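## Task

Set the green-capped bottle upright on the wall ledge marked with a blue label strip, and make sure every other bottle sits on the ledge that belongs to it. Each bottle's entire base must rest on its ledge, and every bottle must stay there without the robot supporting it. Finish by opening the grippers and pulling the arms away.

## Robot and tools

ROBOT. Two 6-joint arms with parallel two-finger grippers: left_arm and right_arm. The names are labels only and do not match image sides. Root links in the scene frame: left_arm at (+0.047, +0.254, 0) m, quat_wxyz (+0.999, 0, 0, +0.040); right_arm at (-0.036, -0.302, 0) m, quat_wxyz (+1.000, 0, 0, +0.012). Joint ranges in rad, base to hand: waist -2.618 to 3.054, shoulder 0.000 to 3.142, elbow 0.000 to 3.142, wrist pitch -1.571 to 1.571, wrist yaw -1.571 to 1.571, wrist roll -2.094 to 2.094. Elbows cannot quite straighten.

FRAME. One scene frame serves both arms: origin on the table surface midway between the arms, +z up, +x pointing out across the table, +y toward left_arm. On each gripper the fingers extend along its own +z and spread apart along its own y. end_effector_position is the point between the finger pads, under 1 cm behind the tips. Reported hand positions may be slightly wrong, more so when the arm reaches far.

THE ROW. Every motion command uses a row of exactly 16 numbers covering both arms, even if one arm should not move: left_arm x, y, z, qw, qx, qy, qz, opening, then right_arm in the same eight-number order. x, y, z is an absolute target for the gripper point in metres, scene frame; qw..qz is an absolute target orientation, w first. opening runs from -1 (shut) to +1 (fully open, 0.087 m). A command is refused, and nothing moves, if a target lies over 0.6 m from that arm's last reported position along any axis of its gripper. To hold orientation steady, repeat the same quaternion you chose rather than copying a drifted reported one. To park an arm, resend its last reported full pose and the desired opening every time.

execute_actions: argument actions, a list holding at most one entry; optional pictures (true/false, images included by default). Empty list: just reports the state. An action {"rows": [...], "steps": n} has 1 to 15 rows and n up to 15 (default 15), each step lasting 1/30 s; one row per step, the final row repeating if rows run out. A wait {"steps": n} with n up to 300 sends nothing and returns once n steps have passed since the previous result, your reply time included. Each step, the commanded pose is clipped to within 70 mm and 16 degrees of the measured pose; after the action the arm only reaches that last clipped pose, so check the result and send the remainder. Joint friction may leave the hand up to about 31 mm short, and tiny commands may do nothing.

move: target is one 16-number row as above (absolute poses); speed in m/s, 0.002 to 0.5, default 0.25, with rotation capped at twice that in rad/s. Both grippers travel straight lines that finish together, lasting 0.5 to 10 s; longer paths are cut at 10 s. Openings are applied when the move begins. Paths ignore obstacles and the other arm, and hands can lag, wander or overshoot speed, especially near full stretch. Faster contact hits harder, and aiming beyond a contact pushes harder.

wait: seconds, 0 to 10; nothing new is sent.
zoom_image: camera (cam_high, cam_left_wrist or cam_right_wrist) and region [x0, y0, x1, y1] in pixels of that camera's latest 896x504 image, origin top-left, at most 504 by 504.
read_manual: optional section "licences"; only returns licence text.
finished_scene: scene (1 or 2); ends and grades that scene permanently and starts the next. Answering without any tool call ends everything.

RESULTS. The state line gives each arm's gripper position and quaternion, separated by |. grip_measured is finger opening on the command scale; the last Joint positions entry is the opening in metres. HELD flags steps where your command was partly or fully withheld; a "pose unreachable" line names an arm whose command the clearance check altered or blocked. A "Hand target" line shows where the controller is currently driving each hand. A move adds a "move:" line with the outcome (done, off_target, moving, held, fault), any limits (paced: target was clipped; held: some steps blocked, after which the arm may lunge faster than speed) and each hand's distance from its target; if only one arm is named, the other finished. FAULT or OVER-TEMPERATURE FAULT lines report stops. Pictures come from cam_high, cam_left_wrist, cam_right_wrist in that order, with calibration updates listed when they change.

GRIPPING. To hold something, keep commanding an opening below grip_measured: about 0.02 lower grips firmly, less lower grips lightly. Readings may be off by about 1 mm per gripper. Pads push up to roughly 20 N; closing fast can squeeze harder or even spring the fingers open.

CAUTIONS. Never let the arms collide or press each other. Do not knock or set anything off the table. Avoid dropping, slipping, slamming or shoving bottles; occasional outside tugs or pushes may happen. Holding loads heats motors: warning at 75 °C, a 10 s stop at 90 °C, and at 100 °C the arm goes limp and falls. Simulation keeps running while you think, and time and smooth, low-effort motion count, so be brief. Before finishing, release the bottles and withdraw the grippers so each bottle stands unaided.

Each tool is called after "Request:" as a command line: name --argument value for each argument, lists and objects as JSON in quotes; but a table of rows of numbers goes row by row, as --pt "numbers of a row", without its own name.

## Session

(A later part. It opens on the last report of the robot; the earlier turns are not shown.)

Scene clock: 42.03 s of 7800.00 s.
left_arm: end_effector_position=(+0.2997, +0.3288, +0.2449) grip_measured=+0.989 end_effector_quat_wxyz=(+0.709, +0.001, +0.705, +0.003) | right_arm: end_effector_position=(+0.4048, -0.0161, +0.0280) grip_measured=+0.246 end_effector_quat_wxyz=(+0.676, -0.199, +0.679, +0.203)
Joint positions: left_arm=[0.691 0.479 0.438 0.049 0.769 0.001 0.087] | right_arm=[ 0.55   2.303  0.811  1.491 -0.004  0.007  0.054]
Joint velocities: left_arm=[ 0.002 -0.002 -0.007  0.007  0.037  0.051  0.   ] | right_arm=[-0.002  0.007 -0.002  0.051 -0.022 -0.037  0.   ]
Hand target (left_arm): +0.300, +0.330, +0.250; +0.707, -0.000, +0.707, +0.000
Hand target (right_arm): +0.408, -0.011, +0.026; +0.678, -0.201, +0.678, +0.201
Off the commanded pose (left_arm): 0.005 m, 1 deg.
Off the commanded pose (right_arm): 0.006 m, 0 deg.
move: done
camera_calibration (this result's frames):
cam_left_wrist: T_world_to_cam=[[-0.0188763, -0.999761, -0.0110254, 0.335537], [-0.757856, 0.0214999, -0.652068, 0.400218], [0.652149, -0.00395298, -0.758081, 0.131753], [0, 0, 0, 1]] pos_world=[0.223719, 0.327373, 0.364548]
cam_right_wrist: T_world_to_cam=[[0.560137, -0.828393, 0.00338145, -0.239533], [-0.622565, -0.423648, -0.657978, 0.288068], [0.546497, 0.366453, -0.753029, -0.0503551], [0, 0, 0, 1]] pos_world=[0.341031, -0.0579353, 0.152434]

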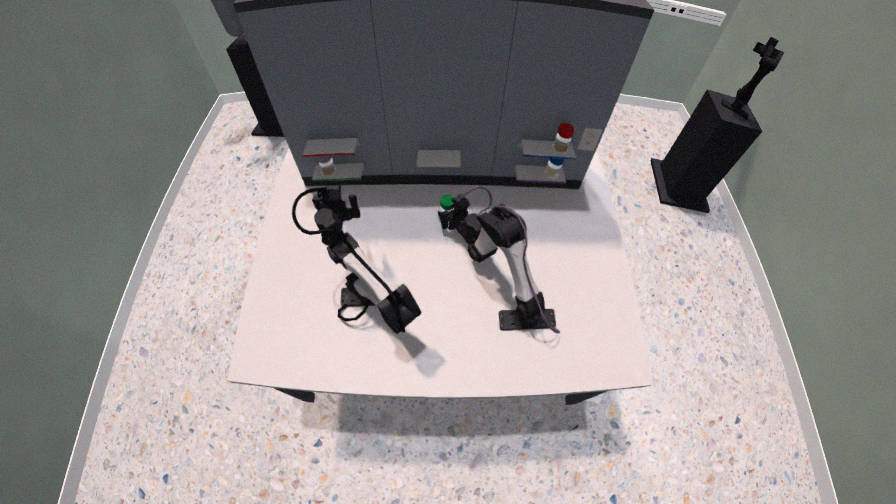

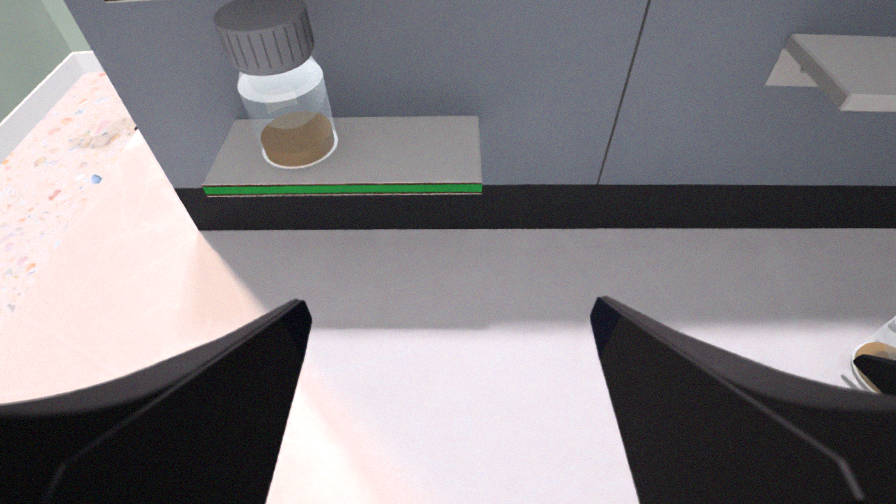

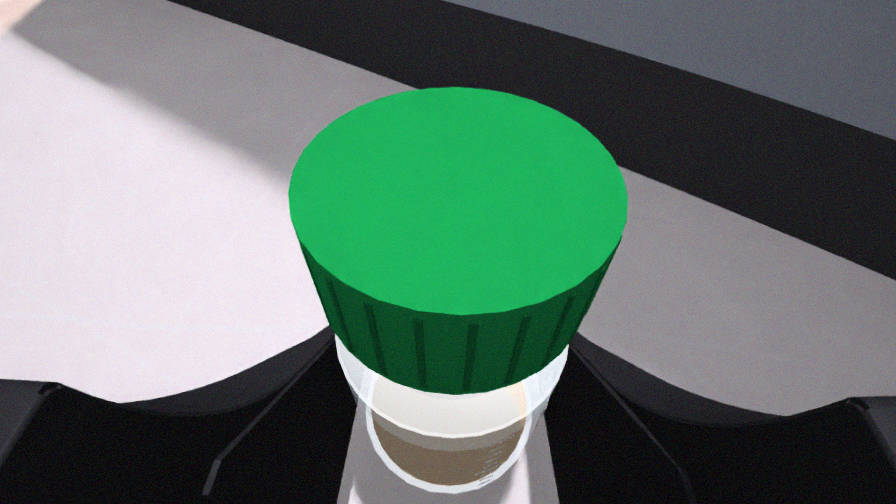

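Request:
move --target '[0.30,0.33,0.25,0.707,0,0.707,0,1,0.39,-0.04,0.14,0.678,-0.201,0.678,0.201,0.19]' --speed 0.12

Request:
move --target '[0.30,0.33,0.25,0.707,0,0.707,0,1,0.41,-0.345,0.33,0.707,0,0.707,0,0.19]' --speed 0.15

Scene clock: 44.93 s of 7800.00 s.
left_arm: end_effector_position=(+0.2997, +0.3288, +0.2449) grip_measured=+0.989 end_effector_quat_wxyz=(+0.709, +0.001, +0.705, +0.003) | right_arm: end_effector_position=(+0.3911, -0.0352, +0.1282) grip_measured=+0.246 end_effector_quat_wxyz=(+0.666, -0.202, +0.690, +0.200)
Joint positions: left_arm=[0.691 0.479 0.438 0.049 0.769 0.001 0.087] | right_arm=[ 0.524  1.838  0.743  1.063 -0.029  0.007  0.054]
Joint velocities: left_arm=[-0.017  0.007  0.007  0.022 -0.066 -0.022  0.001] | right_arm=[-0.017 -0.027  0.012  0.022 -0.037  0.022 -0.001]
Hand target (left_arm): +0.300, +0.330, +0.250; +0.707, -0.000, +0.707, +0.000
Hand target (right_arm): +0.391, -0.039, +0.139; +0.678, -0.201, +0.678, +0.201
Off the commanded pose (left_arm): 0.005 m, 1 deg.
Off the commanded pose (right_arm): 0.013 m, 2 deg.
move: off_target (right_arm)
camera_calibration (this result's frames):
cam_left_wrist: T_world_to_cam=[[-0.0188763, -0.999761, -0.0110254, 0.335537], [-0.757856, 0.0214999, -0.652068, 0.400218], [0.652149, -0.00395298, -0.758081, 0.131753], [0, 0, 0, 1]] pos_world=[0.223719, 0.327373, 0.364548]
cam_right_wrist: T_world_to_cam=[[0.559573, -0.828779, 0.00192918, -0.247649], [-0.639544, -0.433284, -0.635018, 0.340783], [0.527126, 0.354105, -0.772495, 0.049162], [0, 0, 0, 1]] pos_world=[0.330609, -0.0749993, 0.254858]

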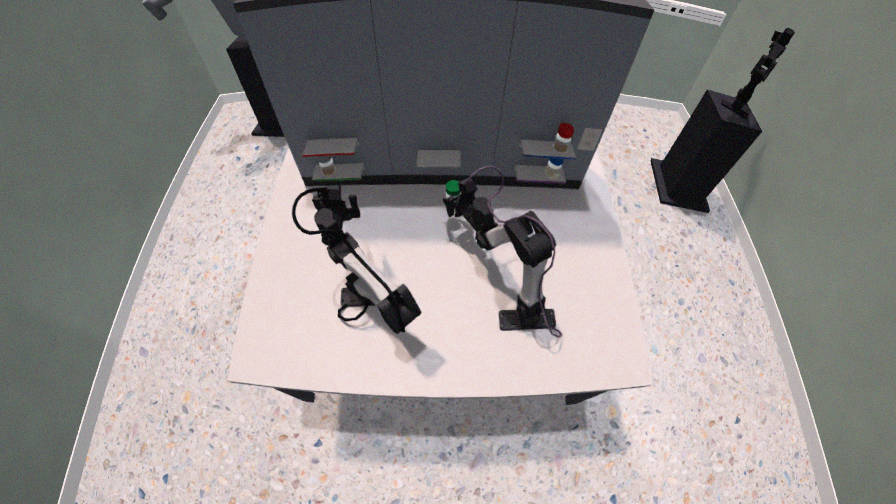

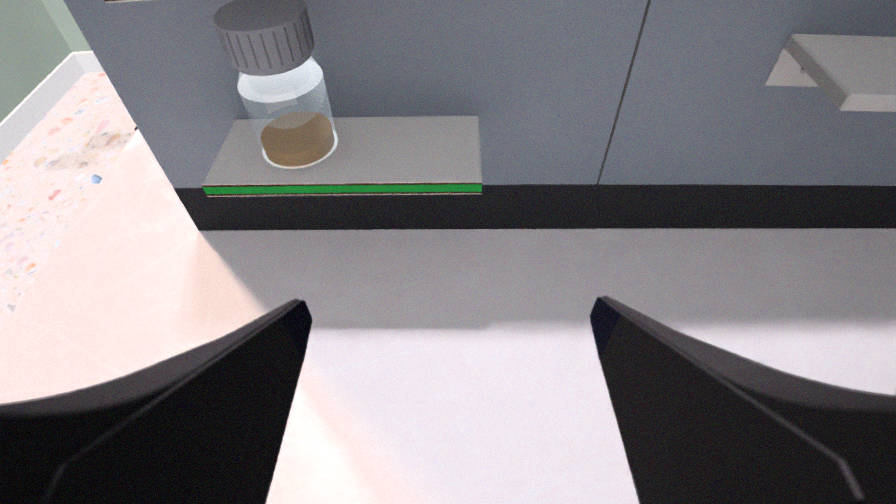

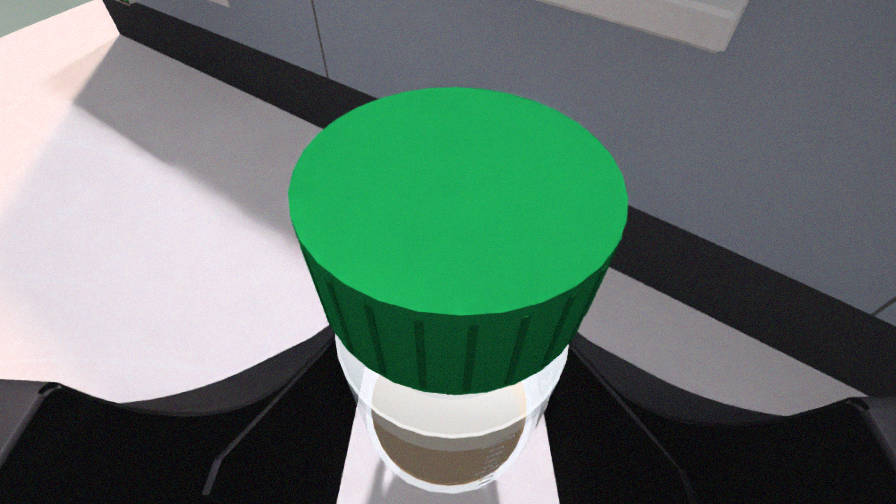

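Scene clock: 48.00 s of 7800.00 s.
left_arm: end_effector_position=(+0.2997, +0.3288, +0.2449) grip_measured=+0.989 end_effector_quat_wxyz=(+0.709, +0.001, +0.705, +0.003) | right_arm: end_effector_position=(+0.4118, -0.3432, +0.3066) grip_measured=+0.246 end_effector_quat_wxyz=(+0.689, +0.006, +0.724, +0.004)
Joint positions: left_arm=[0.691 0.479 0.438 0.049 0.769 0.001 0.087] | right_arm=[-0.174  1.308  1.037  0.221 -0.148  0.007  0.054]
Joint velocities: left_arm=[ 0.012 -0.012  0.002 -0.037 -0.051 -0.037  0.   ] | right_arm=[ 0.007 -0.007 -0.012 -0.066  0.007 -0.007  0.001]
Hand target (left_arm): +0.300, +0.330, +0.250; +0.707, -0.000, +0.707, +0.000
Hand target (right_arm): +0.412, -0.344, +0.330; +0.710, +0.002, +0.704, +0.002
Off the commanded pose (left_arm): 0.005 m, 1 deg.
Off the commanded pose (right_arm): 0.024 m, 3 deg.
move: off_target (right_arm)
camera_calibration (this result's frames):
cam_left_wrist: T_world_to_cam=[[-0.0188763, -0.999761, -0.0110254, 0.335537], [-0.757856, 0.0214999, -0.652068, 0.400218], [0.652149, -0.00395298, -0.758081, 0.131753], [0, 0, 0, 1]] pos_world=[0.223719, 0.327373, 0.364548]
cam_right_wrist: T_world_to_cam=[[0.0146686, -0.999881, -0.00486503, -0.347128], [-0.783311, -0.00846712, -0.621573, 0.534713], [0.621457, 0.0129284, -0.783341, 0.132507], [0, 0, 0, 1]] pos_world=[0.341591, -0.344272, 0.434472]

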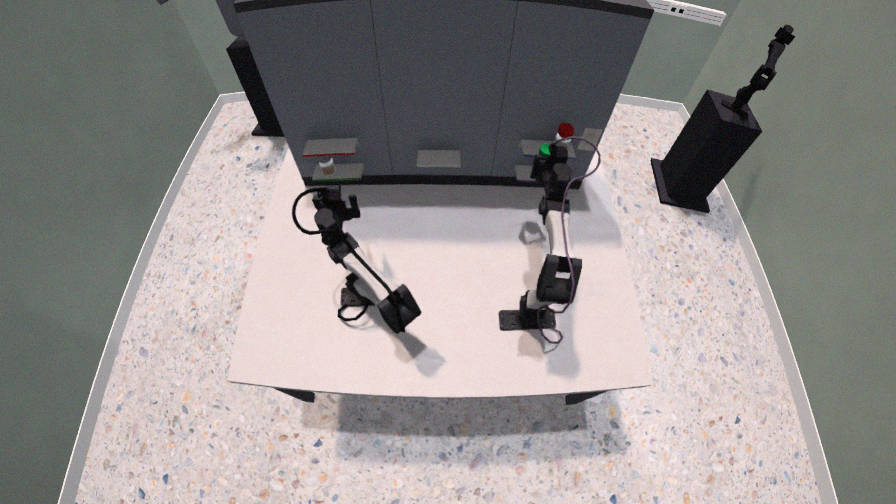

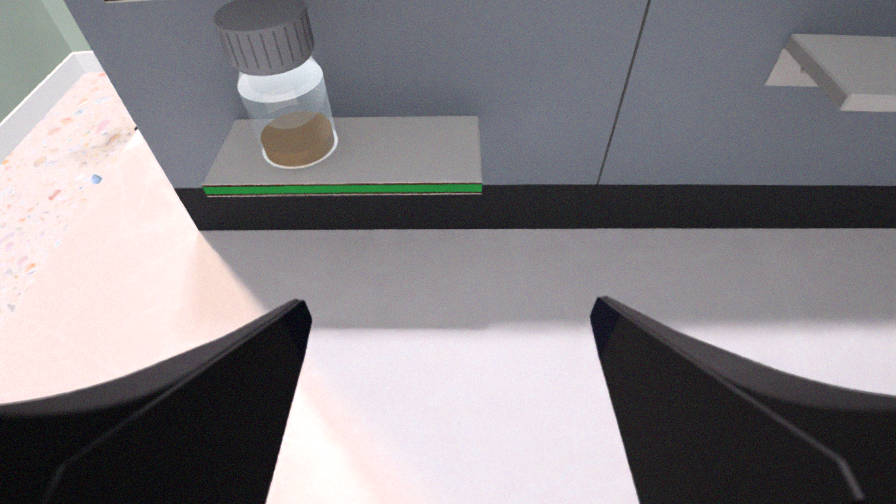

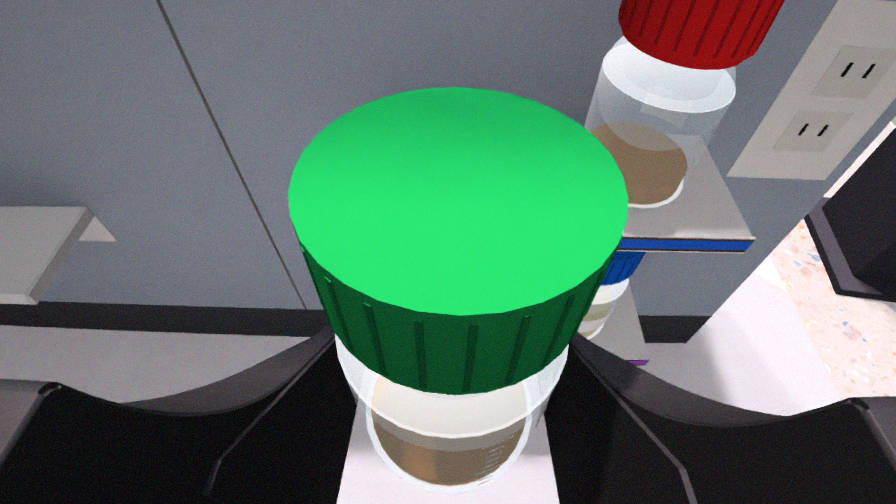

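Request:
move --target '[0.30,0.33,0.25,0.707,0,0.707,0,1,0.42,-0.345,0.355,0.72,0,0.694,0,0.19]' --speed 0.08

Scene clock: 50.30 s of 7800.00 s.
left_arm: end_effector_position=(+0.2997, +0.3288, +0.2449) grip_measured=+0.989 end_effector_quat_wxyz=(+0.709, +0.001, +0.705, +0.003) | right_arm: end_effector_position=(+0.4167, -0.3439, +0.3374) grip_measured=+0.246 end_effector_quat_wxyz=(+0.704, +0.004, +0.711, +0.002)
Joint positions: left_arm=[0.691 0.479 0.438 0.049 0.769 0.001 0.087] | right_arm=[-0.174  1.32   1.129  0.182 -0.149  0.007  0.054]
Joint velocities: left_arm=[ 0.002  0.012 -0.022  0.081  0.037  0.066 -0.   ] | right_arm=[-0.007  0.012  0.002 -0.037  0.037  0.007  0.   ]
Hand target (left_arm): +0.300, +0.330, +0.250; +0.707, -0.000, +0.707, +0.000
Hand target (right_arm): +0.420, -0.345, +0.355; +0.720, -0.001, +0.694, +0.000
Off the commanded pose (left_arm): 0.005 m, 1 deg.
Off the commanded pose (right_arm): 0.018 m, 3 deg.
move: off_target (right_arm)
camera_calibration (this result's frames):
cam_left_wrist: T_world_to_cam=[[-0.0188763, -0.999761, -0.0110254, 0.335537], [-0.757856, 0.0214999, -0.652068, 0.400218], [0.652149, -0.00395298, -0.758081, 0.131753], [0, 0, 0, 1]] pos_world=[0.223719, 0.327373, 0.364548]
cam_right_wrist: T_world_to_cam=[[0.0154926, -0.999878, 0.00179871, -0.350247], [-0.757834, -0.0129157, -0.652319, 0.555943], [0.652263, 0.00874298, -0.757942, 0.13083], [0, 0, 0, 1]] pos_world=[0.341404, -0.344168, 0.462444]

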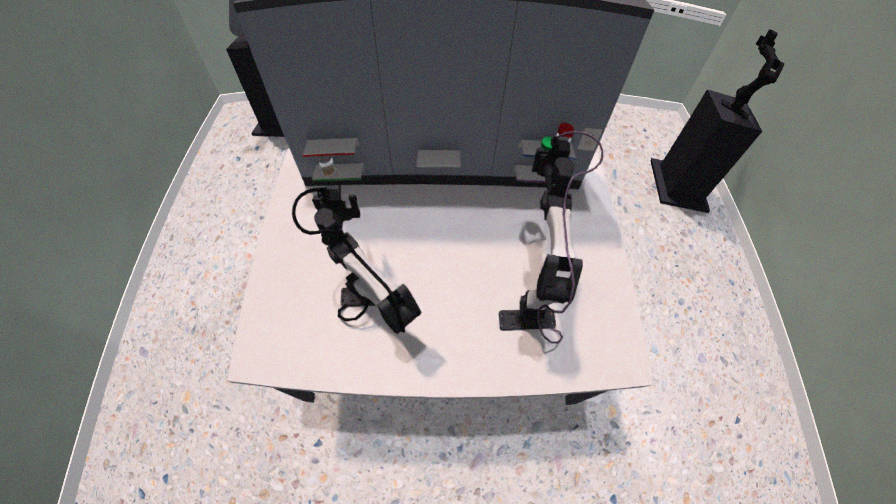

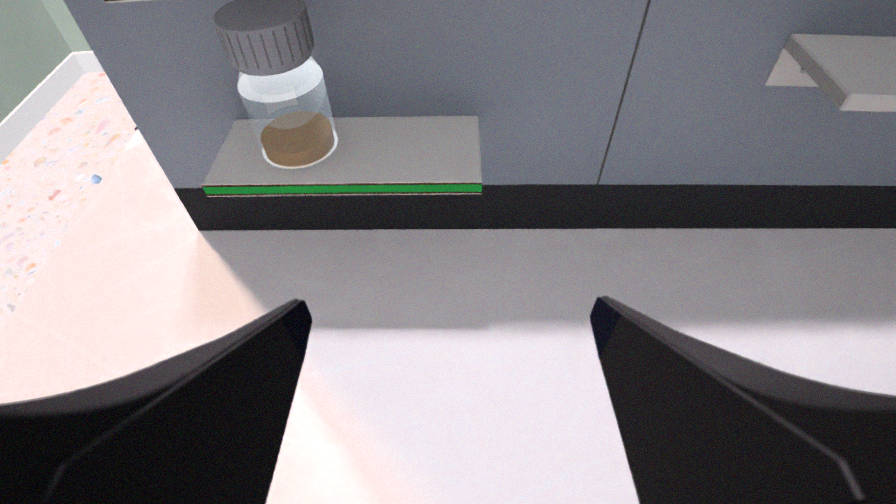

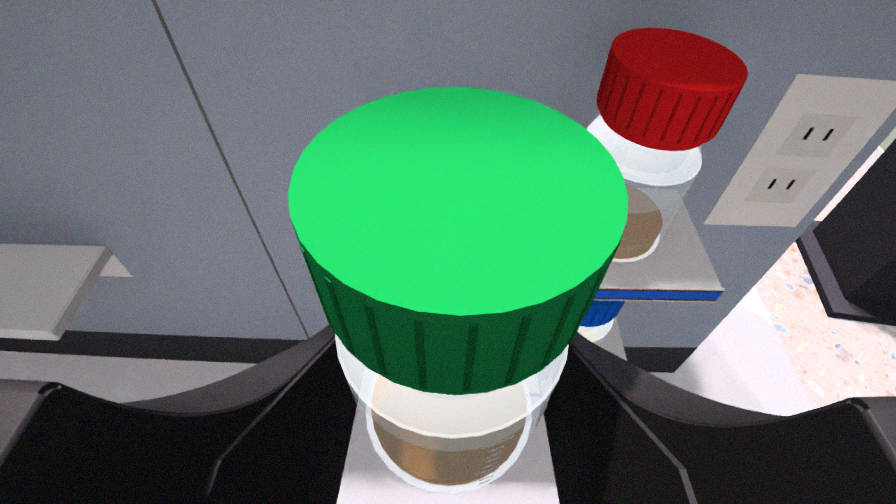

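Request:
move --target '[0.30,0.33,0.25,0.707,0,0.707,0,1,0.543,-0.34,0.345,0.72,0,0.694,0,0.19]' --speed 0.07

Scene clock: 53.73 s of 7800.00 s.
left_arm: end_effector_position=(+0.2997, +0.3287, +0.2449) grip_measured=+0.989 end_effector_quat_wxyz=(+0.709, +0.002, +0.705, +0.003) | right_arm: end_effector_position=(+0.5355, -0.3434, +0.3167) grip_measured=+0.246 end_effector_quat_wxyz=(+0.691, +0.004, +0.723, +0.004)
Joint positions: left_arm=[0.691 0.479 0.438 0.049 0.77  0.001 0.087] | right_arm=[-0.129  1.776  1.527  0.203 -0.107  0.007  0.054]
Joint velocities: left_arm=[ 0.002 -0.007  0.007 -0.037 -0.051 -0.007  0.   ] | right_arm=[-0.012 -0.002  0.012  0.022  0.007  0.007 -0.001]
Hand target (left_arm): +0.300, +0.330, +0.250; +0.707, -0.000, +0.707, +0.000
Hand target (right_arm): +0.541, -0.340, +0.344; +0.720, -0.000, +0.694, +0.000
Off the commanded pose (left_arm): 0.005 m, 1 deg.
Off the commanded pose (right_arm): 0.029 m, 5 deg.
move: off_target (right_arm)
camera_calibration (this result's frames):
cam_left_wrist: T_world_to_cam=[[-0.0192577, -0.999754, -0.0110275, 0.335583], [-0.757849, 0.0217905, -0.652066, 0.400121], [0.652146, -0.00420009, -0.758082, 0.131835], [0, 0, 0, 1]] pos_world=[0.223718, 0.327335, 0.364548]
cam_right_wrist: T_world_to_cam=[[0.0181643, -0.999833, -0.0022309, -0.351684], [-0.780604, -0.0127872, -0.624895, 0.63601], [0.624762, 0.0130922, -0.780706, 0.0610865], [0, 0, 0, 1]] pos_world=[0.464696, -0.344292, 0.444346]

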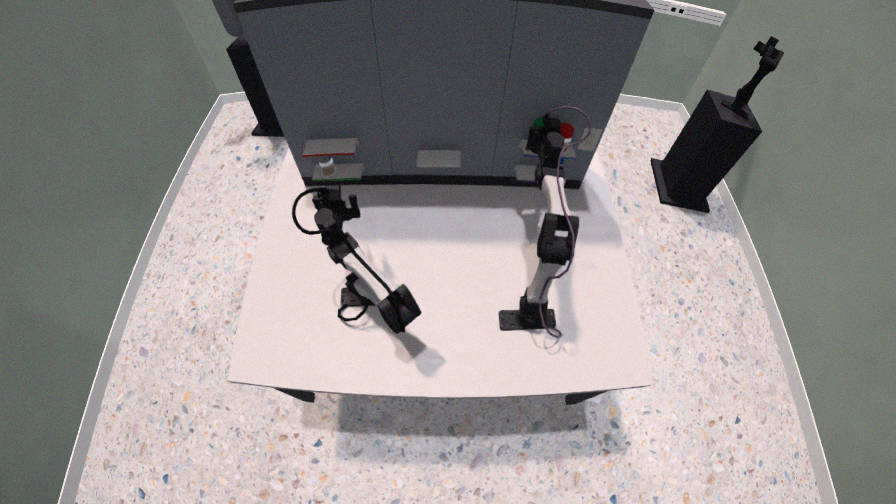

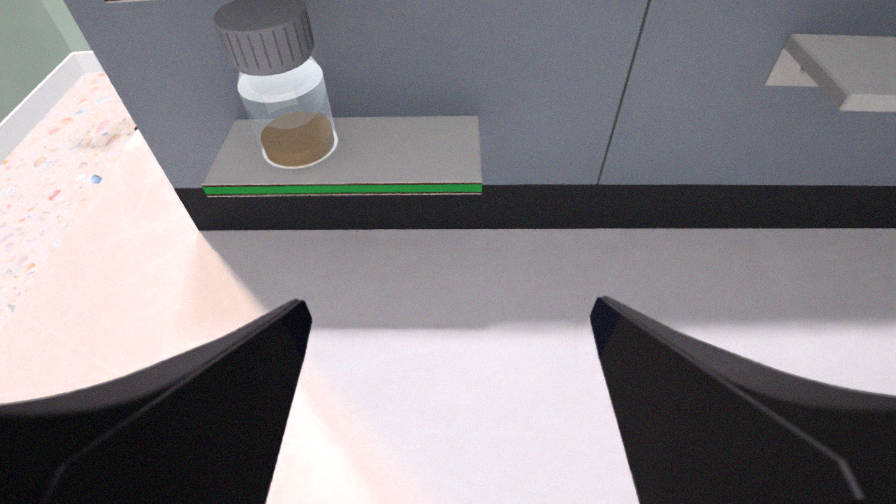

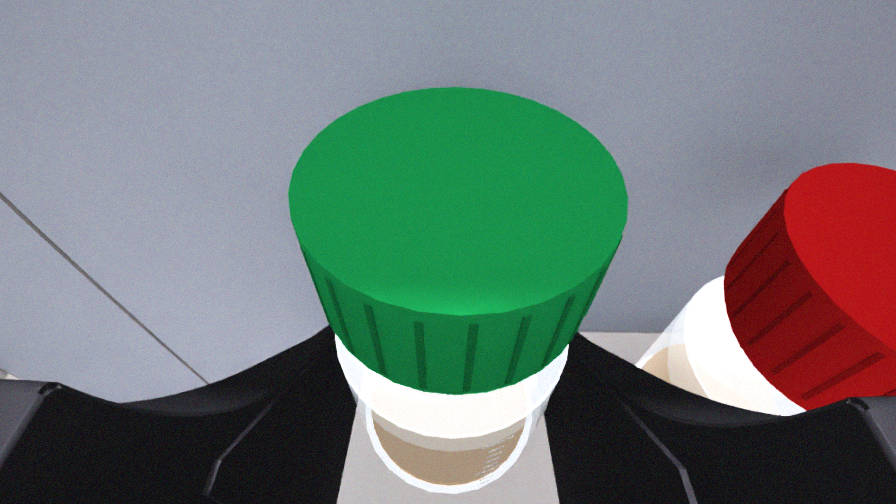

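Request:
move --target '[0.30,0.33,0.25,0.707,0,0.707,0,1,0.543,-0.34,0.31,0.735,0,0.678,0,0.19]' --speed 0.02

Scene clock: 58.73 s of 7800.00 s.
left_arm: end_effector_position=(+0.2997, +0.3287, +0.2449) grip_measured=+0.989 end_effector_quat_wxyz=(+0.709, +0.002, +0.705, +0.003) | right_arm: end_effector_position=(+0.5393, -0.3438, +0.3056) grip_measured=+0.246 end_effector_quat_wxyz=(+0.721, +0.001, +0.693, +0.001)
Joint positions: left_arm=[0.691 0.479 0.438 0.049 0.77  0.001 0.087] | right_arm=[-0.129  1.786  1.411  0.414 -0.106  0.007  0.054]
Joint velocities: left_arm=[-0.002 -0.007  0.012 -0.022 -0.007 -0.022 -0.   ] | right_arm=[-0.007 -0.002 -0.017  0.007 -0.007 -0.022 -0.001]
Hand target (left_arm): +0.300, +0.330, +0.250; +0.707, -0.000, +0.707, +0.000
Hand target (right_arm): +0.542, -0.340, +0.310; +0.734, -0.001, +0.679, +0.001
Off the commanded pose (left_arm): 0.005 m, 1 deg.
Off the commanded pose (right_arm): 0.007 m, 2 deg.
move: done
camera_calibration (this result's frames):
cam_left_wrist: T_world_to_cam=[[-0.0192577, -0.999754, -0.0110275, 0.335583], [-0.757849, 0.0217905, -0.652066, 0.400121], [0.652146, -0.00420009, -0.758082, 0.131835], [0, 0, 0, 1]] pos_world=[0.223718, 0.327335, 0.364548]
cam_right_wrist: T_world_to_cam=[[0.0175295, -0.999812, 0.00823809, -0.355106], [-0.725288, -0.0183868, -0.6882, 0.619619], [0.688223, 0.0060888, -0.725474, -0.00354966], [0, 0, 0, 1]] pos_world=[0.45807, -0.343625, 0.426772]

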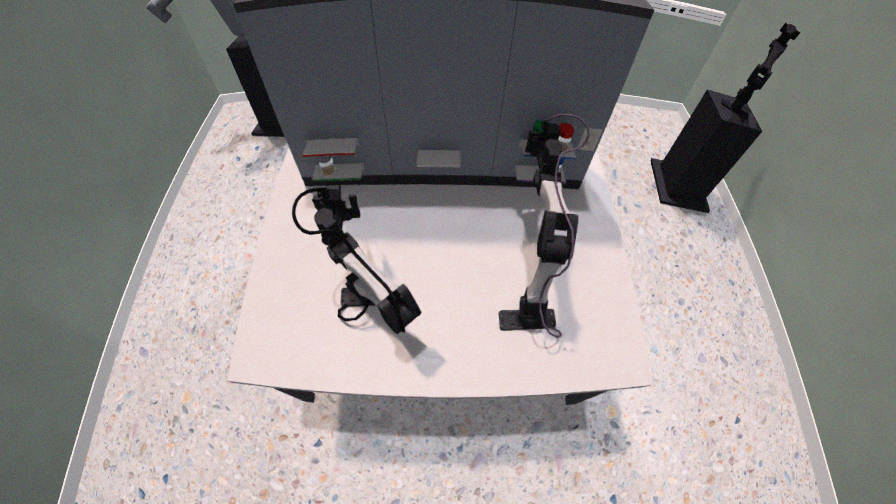

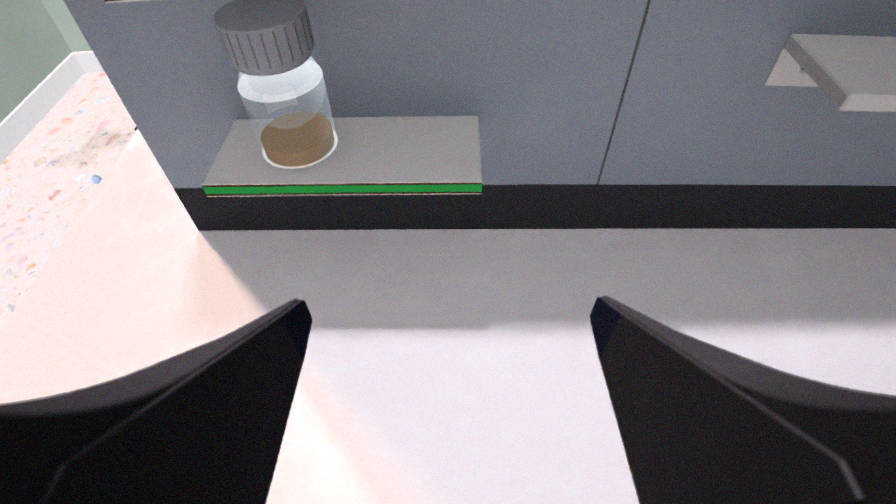

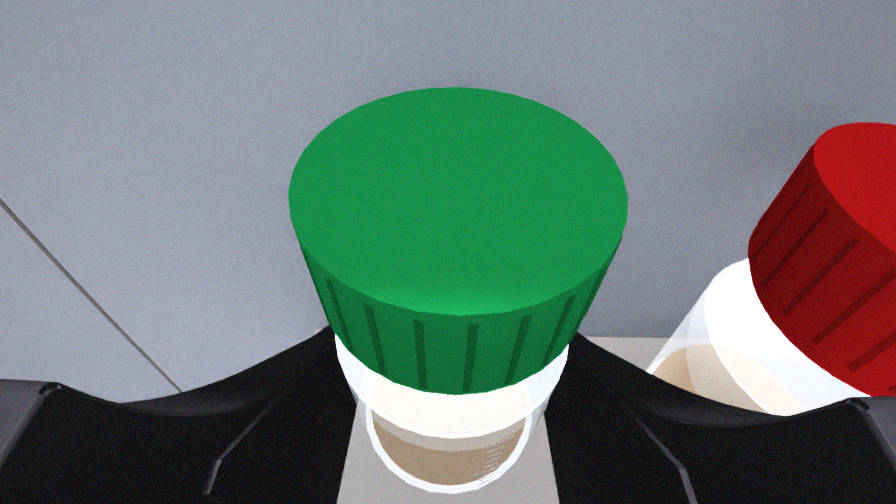

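Request:
move --target '[0.30,0.33,0.25,0.707,0,0.707,0,1,0.543,-0.365,0.31,0.72,0,0.694,0,0.19]' --speed 0.02

Request:
move --target '[0.30,0.33,0.25,0.707,0,0.707,0,1,0.543,-0.365,0.285,0.72,0,0.694,0,0.19]' --speed 0.02

Scene clock: 61.43 s of 7800.00 s.
left_arm: end_effector_position=(+0.2997, +0.3287, +0.2449) grip_measured=+0.989 end_effector_quat_wxyz=(+0.709, +0.002, +0.705, +0.003) | right_arm: end_effector_position=(+0.5385, -0.3601, +0.3046) grip_measured=+0.246 end_effector_quat_wxyz=(+0.715, +0.001, +0.699, +0.002)
Joint positions: left_arm=[0.691 0.479 0.438 0.049 0.77  0.001 0.087] | right_arm=[-0.17   1.791  1.43   0.385 -0.148  0.007  0.054]
Joint velocities: left_arm=[-0.007  0.002 -0.007 -0.066 -0.037  0.007 -0.   ] | right_arm=[-0.002 -0.027  0.007  0.081  0.051  0.022  0.   ]
Hand target (left_arm): +0.300, +0.330, +0.250; +0.707, -0.000, +0.707, +0.000
Hand target (right_arm): +0.543, -0.365, +0.310; +0.720, +0.000, +0.694, +0.000
Off the commanded pose (left_arm): 0.005 m, 1 deg.
Off the commanded pose (right_arm): 0.009 m, 1 deg.
move: done
camera_calibration (this result's frames):
cam_left_wrist: T_world_to_cam=[[-0.0192577, -0.999754, -0.0110275, 0.335583], [-0.757849, 0.0217905, -0.652066, 0.400121], [0.652146, -0.00420009, -0.758082, 0.131835], [0, 0, 0, 1]] pos_world=[0.223718, 0.327335, 0.364548]
cam_right_wrist: T_world_to_cam=[[0.018779, -0.999798, 0.00721688, -0.371689], [-0.736222, -0.0187113, -0.676482, 0.62025], [0.67648, 0.00739039, -0.736424, 0.00652407], [0, 0, 0, 1]] pos_world=[0.459208, -0.360056, 0.427075]

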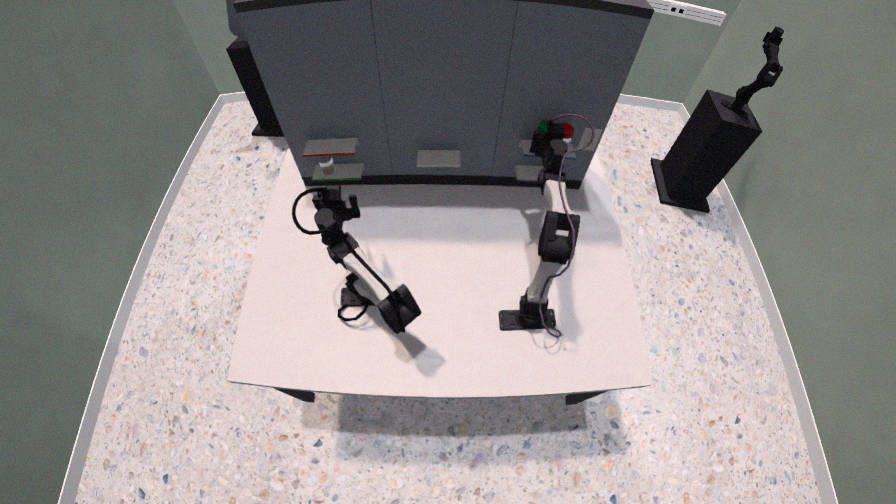

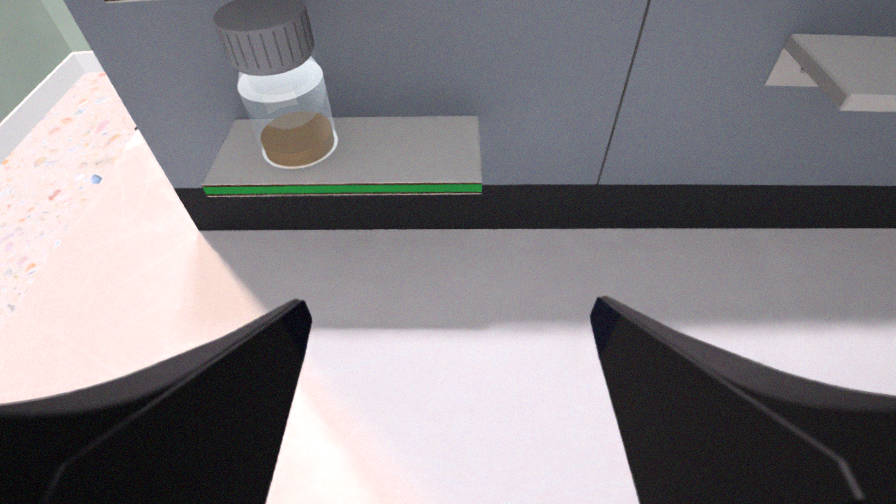

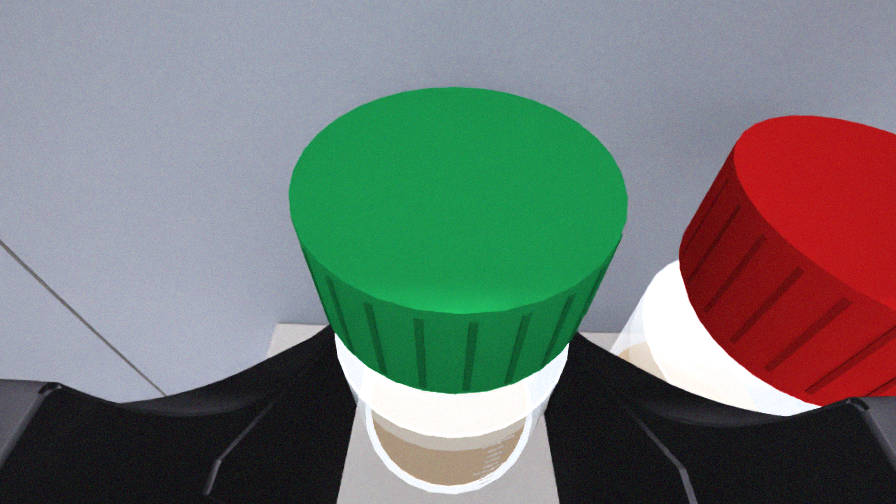

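Scene clock: 62.70 s of 7800.00 s.
left_arm: end_effector_position=(+0.2997, +0.3287, +0.2449) grip_measured=+0.989 end_effector_quat_wxyz=(+0.709, +0.002, +0.705, +0.003) | right_arm: end_effector_position=(+0.5385, -0.3601, +0.3054) grip_measured=+0.246 end_effector_quat_wxyz=(+0.728, -0.001, +0.685, -0.000)
Joint positions: left_arm=[0.691 0.479 0.438 0.049 0.77  0.001 0.087] | right_arm=[-0.17   1.791  1.394  0.459 -0.148  0.007  0.054]
Joint velocities: left_arm=[-0.032  0.002 -0.012 -0.022 -0.037 -0.022  0.001] | right_arm=[ 0.012  0.002 -0.012  0.007 -0.081  0.037  0.001]
Hand target (left_arm): +0.300, +0.330, +0.250; +0.707, -0.000, +0.707, +0.000
Hand target (right_arm): +0.542, -0.365, +0.285; +0.720, +0.000, +0.694, +0.000
Off the commanded pose (left_arm): 0.005 m, 1 deg.
Off the commanded pose (right_arm): 0.021 m, 1 deg.
move: off_target (right_arm)
camera_calibration (this result's frames):
cam_left_wrist: T_world_to_cam=[[-0.0192577, -0.999754, -0.0110275, 0.335583], [-0.757849, 0.0217905, -0.652066, 0.400121], [0.652146, -0.00420009, -0.758082, 0.131835], [0, 0, 0, 1]] pos_world=[0.223718, 0.327335, 0.364548]
cam_right_wrist: T_world_to_cam=[[0.0183778, -0.999738, 0.0136238, -0.373409], [-0.709646, -0.0226414, -0.704194, 0.613527], [0.704319, 0.0032735, -0.709876, -0.017425], [0, 0, 0, 1]] pos_world=[0.454522, -0.359363, 0.42476]

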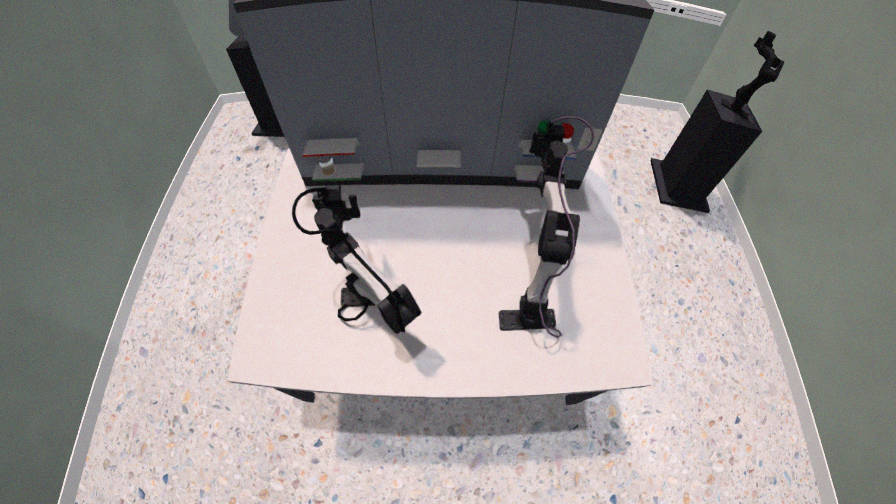

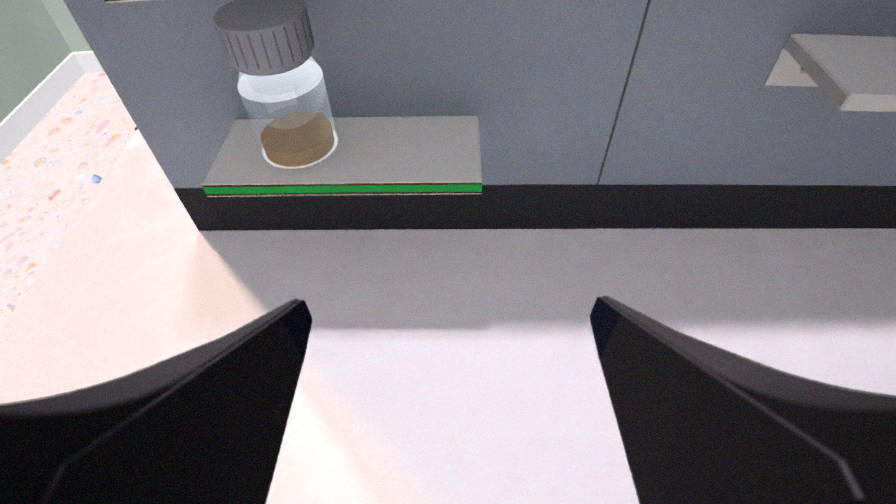

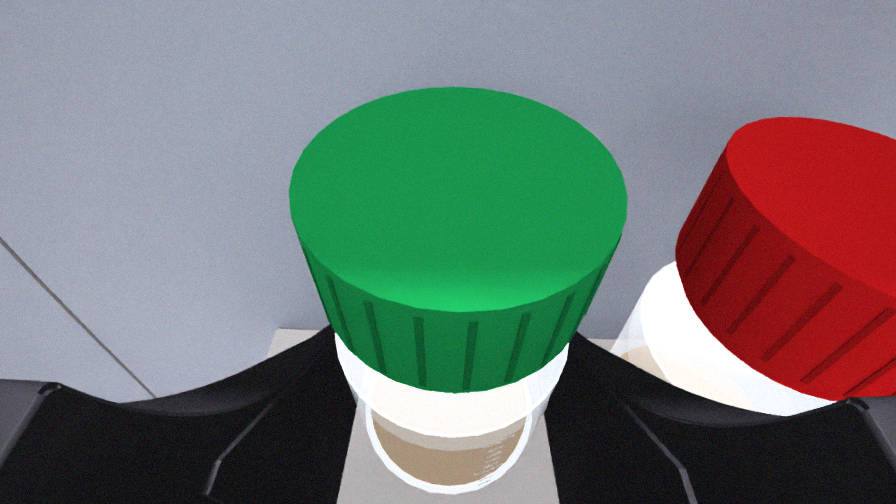

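Request:
move --target '[0.30,0.33,0.25,0.707,0,0.707,0,1,0.54,-0.36,0.30,0.72,0,0.694,0,0.55]' --speed 0.02

Scene clock: 64.23 s of 7800.00 s.
left_arm: end_effector_position=(+0.2997, +0.3287, +0.2449) grip_measured=+0.989 end_effector_quat_wxyz=(+0.709, +0.002, +0.705, +0.003) | right_arm: end_effector_position=(+0.5382, -0.3600, +0.3027) grip_measured=+0.550 end_effector_quat_wxyz=(+0.725, -0.001, +0.689, +0.000)
Joint positions: left_arm=[0.691 0.479 0.438 0.049 0.77  0.001 0.087] | right_arm=[-0.17   1.791  1.394  0.449 -0.148  0.007  0.068]
Joint velocities: left_arm=[-0.012 -0.012 -0.007  0.007 -0.022  0.007 -0.   ] | right_arm=[ 0.022 -0.012  0.002  0.022  0.022 -0.051  0.   ]
Hand target (left_arm): +0.300, +0.330, +0.250; +0.707, -0.000, +0.707, +0.000
Hand target (right_arm): +0.540, -0.360, +0.300; +0.720, +0.000, +0.694, -0.000
Off the commanded pose (left_arm): 0.005 m, 1 deg.
Off the commanded pose (right_arm): 0.003 m, 1 deg.
move: done
camera_calibration (this result's frames):
cam_left_wrist: T_world_to_cam=[[-0.0192577, -0.999754, -0.0110275, 0.335583], [-0.757849, 0.0217905, -0.652066, 0.400121], [0.652146, -0.00420009, -0.758082, 0.131835], [0, 0, 0, 1]] pos_world=[0.223718, 0.327335, 0.364548]
cam_right_wrist: T_world_to_cam=[[0.0185125, -0.999758, 0.0118667, -0.372868], [-0.717047, -0.0215469, -0.696691, 0.613474], [0.696779, 0.00438853, -0.717273, -0.0124708], [0, 0, 0, 1]] pos_world=[0.455482, -0.359505, 0.422881]

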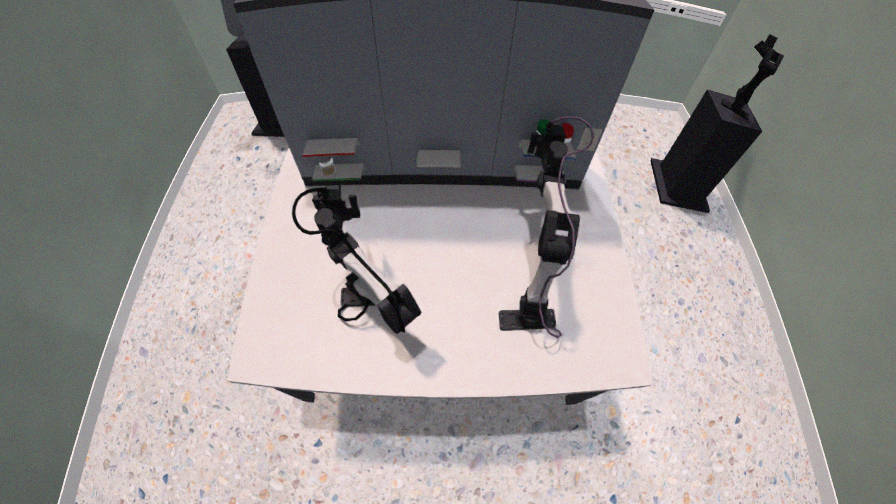

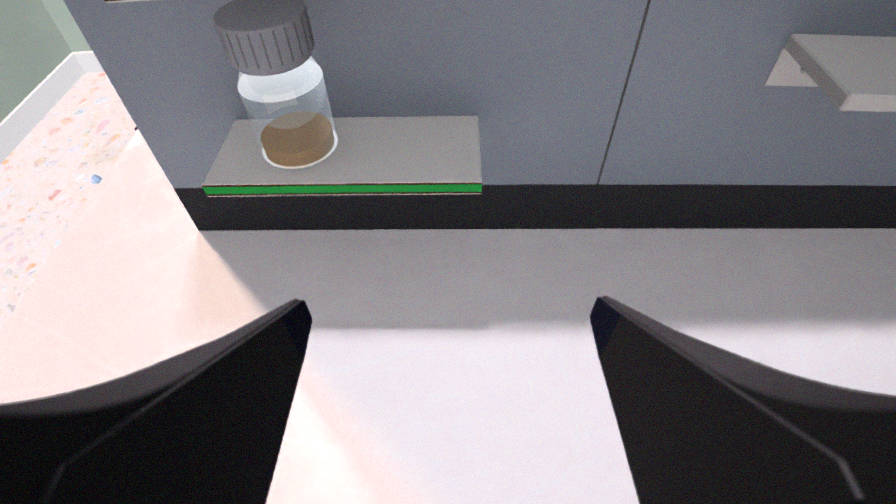

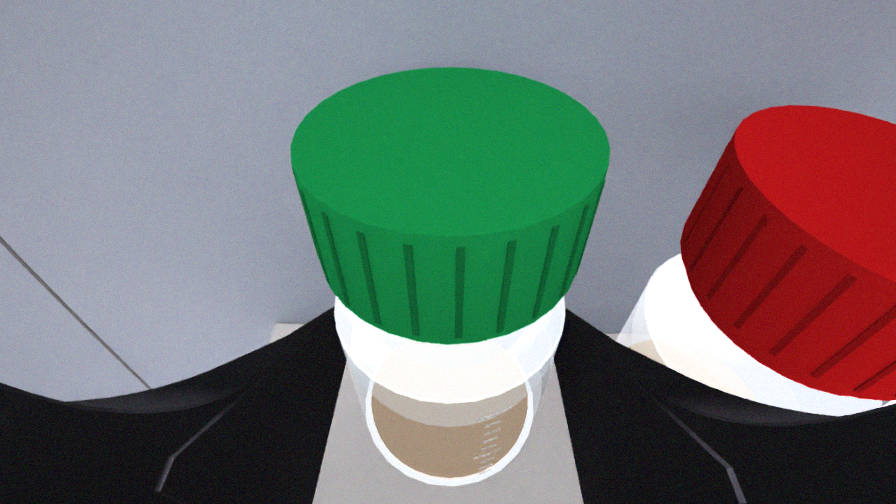

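Standing. Retreat.

Request:
move --target '[0.30,0.33,0.25,0.707,0,0.707,0,1,0.40,-0.36,0.305,0.72,0,0.694,0,0.55]' --speed 0.07

Scene clock: 67.33 s of 7800.00 s.
left_arm: end_effector_position=(+0.2997, +0.3287, +0.2449) grip_measured=+0.989 end_effector_quat_wxyz=(+0.709, +0.002, +0.705, +0.003) | right_arm: end_effector_position=(+0.4061, -0.3582, +0.3162) grip_measured=+0.550 end_effector_quat_wxyz=(+0.729, -0.002, +0.684, -0.003)
Joint positions: left_arm=[0.691 0.479 0.438 0.049 0.77  0.001 0.087] | right_arm=[-0.233  1.283  0.943  0.405 -0.209  0.007  0.068]
Joint velocities: left_arm=[ 0.002  0.007 -0.017  0.007 -0.037 -0.022  0.   ] | right_arm=[ 0.007 -0.002  0.012 -0.022  0.037 -0.007 -0.   ]
Hand target (left_arm): +0.300, +0.330, +0.250; +0.707, -0.000, +0.707, +0.000
Hand target (right_arm): +0.401, -0.359, +0.306; +0.720, +0.000, +0.694, +0.000
Off the commanded pose (left_arm): 0.005 m, 1 deg.
Off the commanded pose (right_arm): 0.013 m, 2 deg.
move: off_target (right_arm)
camera_calibration (this result's frames):
cam_left_wrist: T_world_to_cam=[[-0.0192577, -0.999754, -0.0110275, 0.335583], [-0.757849, 0.0217905, -0.652066, 0.400121], [0.652146, -0.00420009, -0.758082, 0.131835], [0, 0, 0, 1]] pos_world=[0.223718, 0.327335, 0.364548]
cam_right_wrist: T_world_to_cam=[[0.0159177, -0.999708, 0.0181562, -0.369678], [-0.70754, -0.0240925, -0.706263, 0.526473], [0.706494, -0.00160418, -0.707717, 0.0801509], [0, 0, 0, 1]] pos_world=[0.321759, -0.356758, 0.435264]

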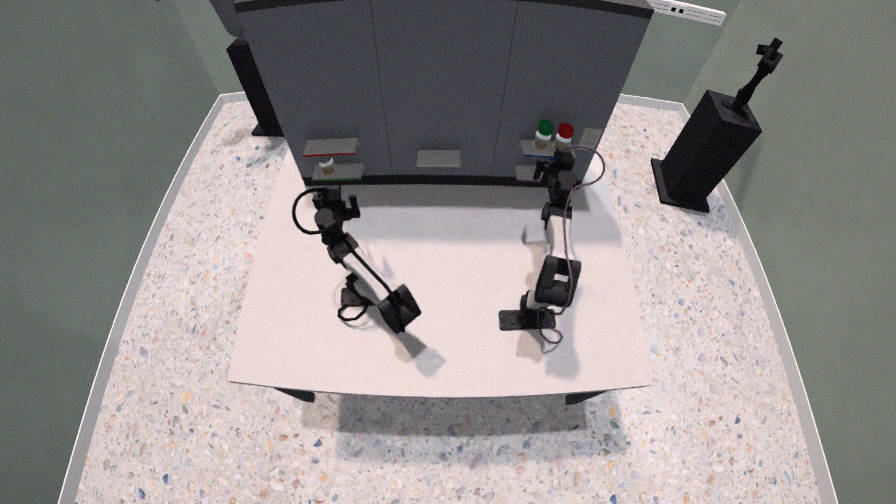

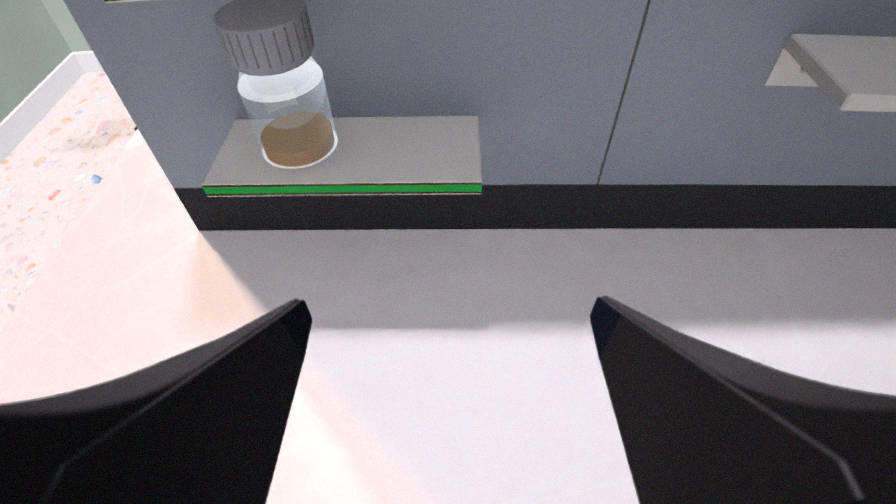

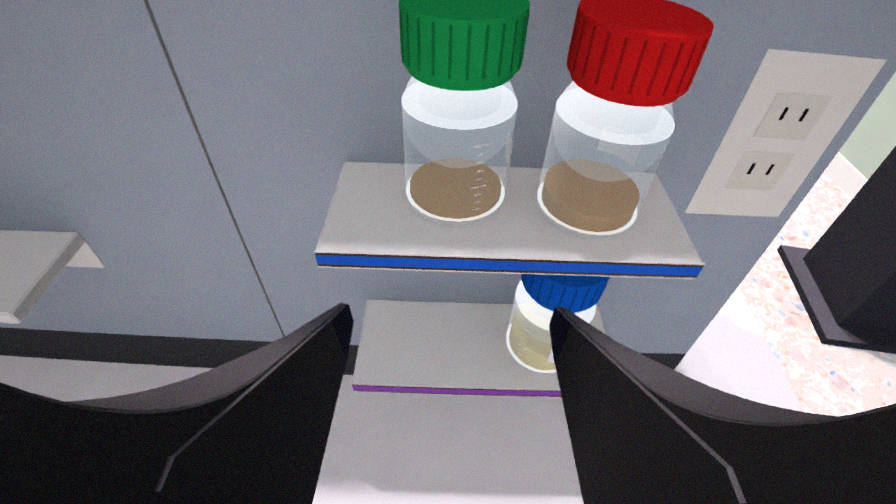

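Request:
finished_scene --scene 2

The scene is finished: the task was done.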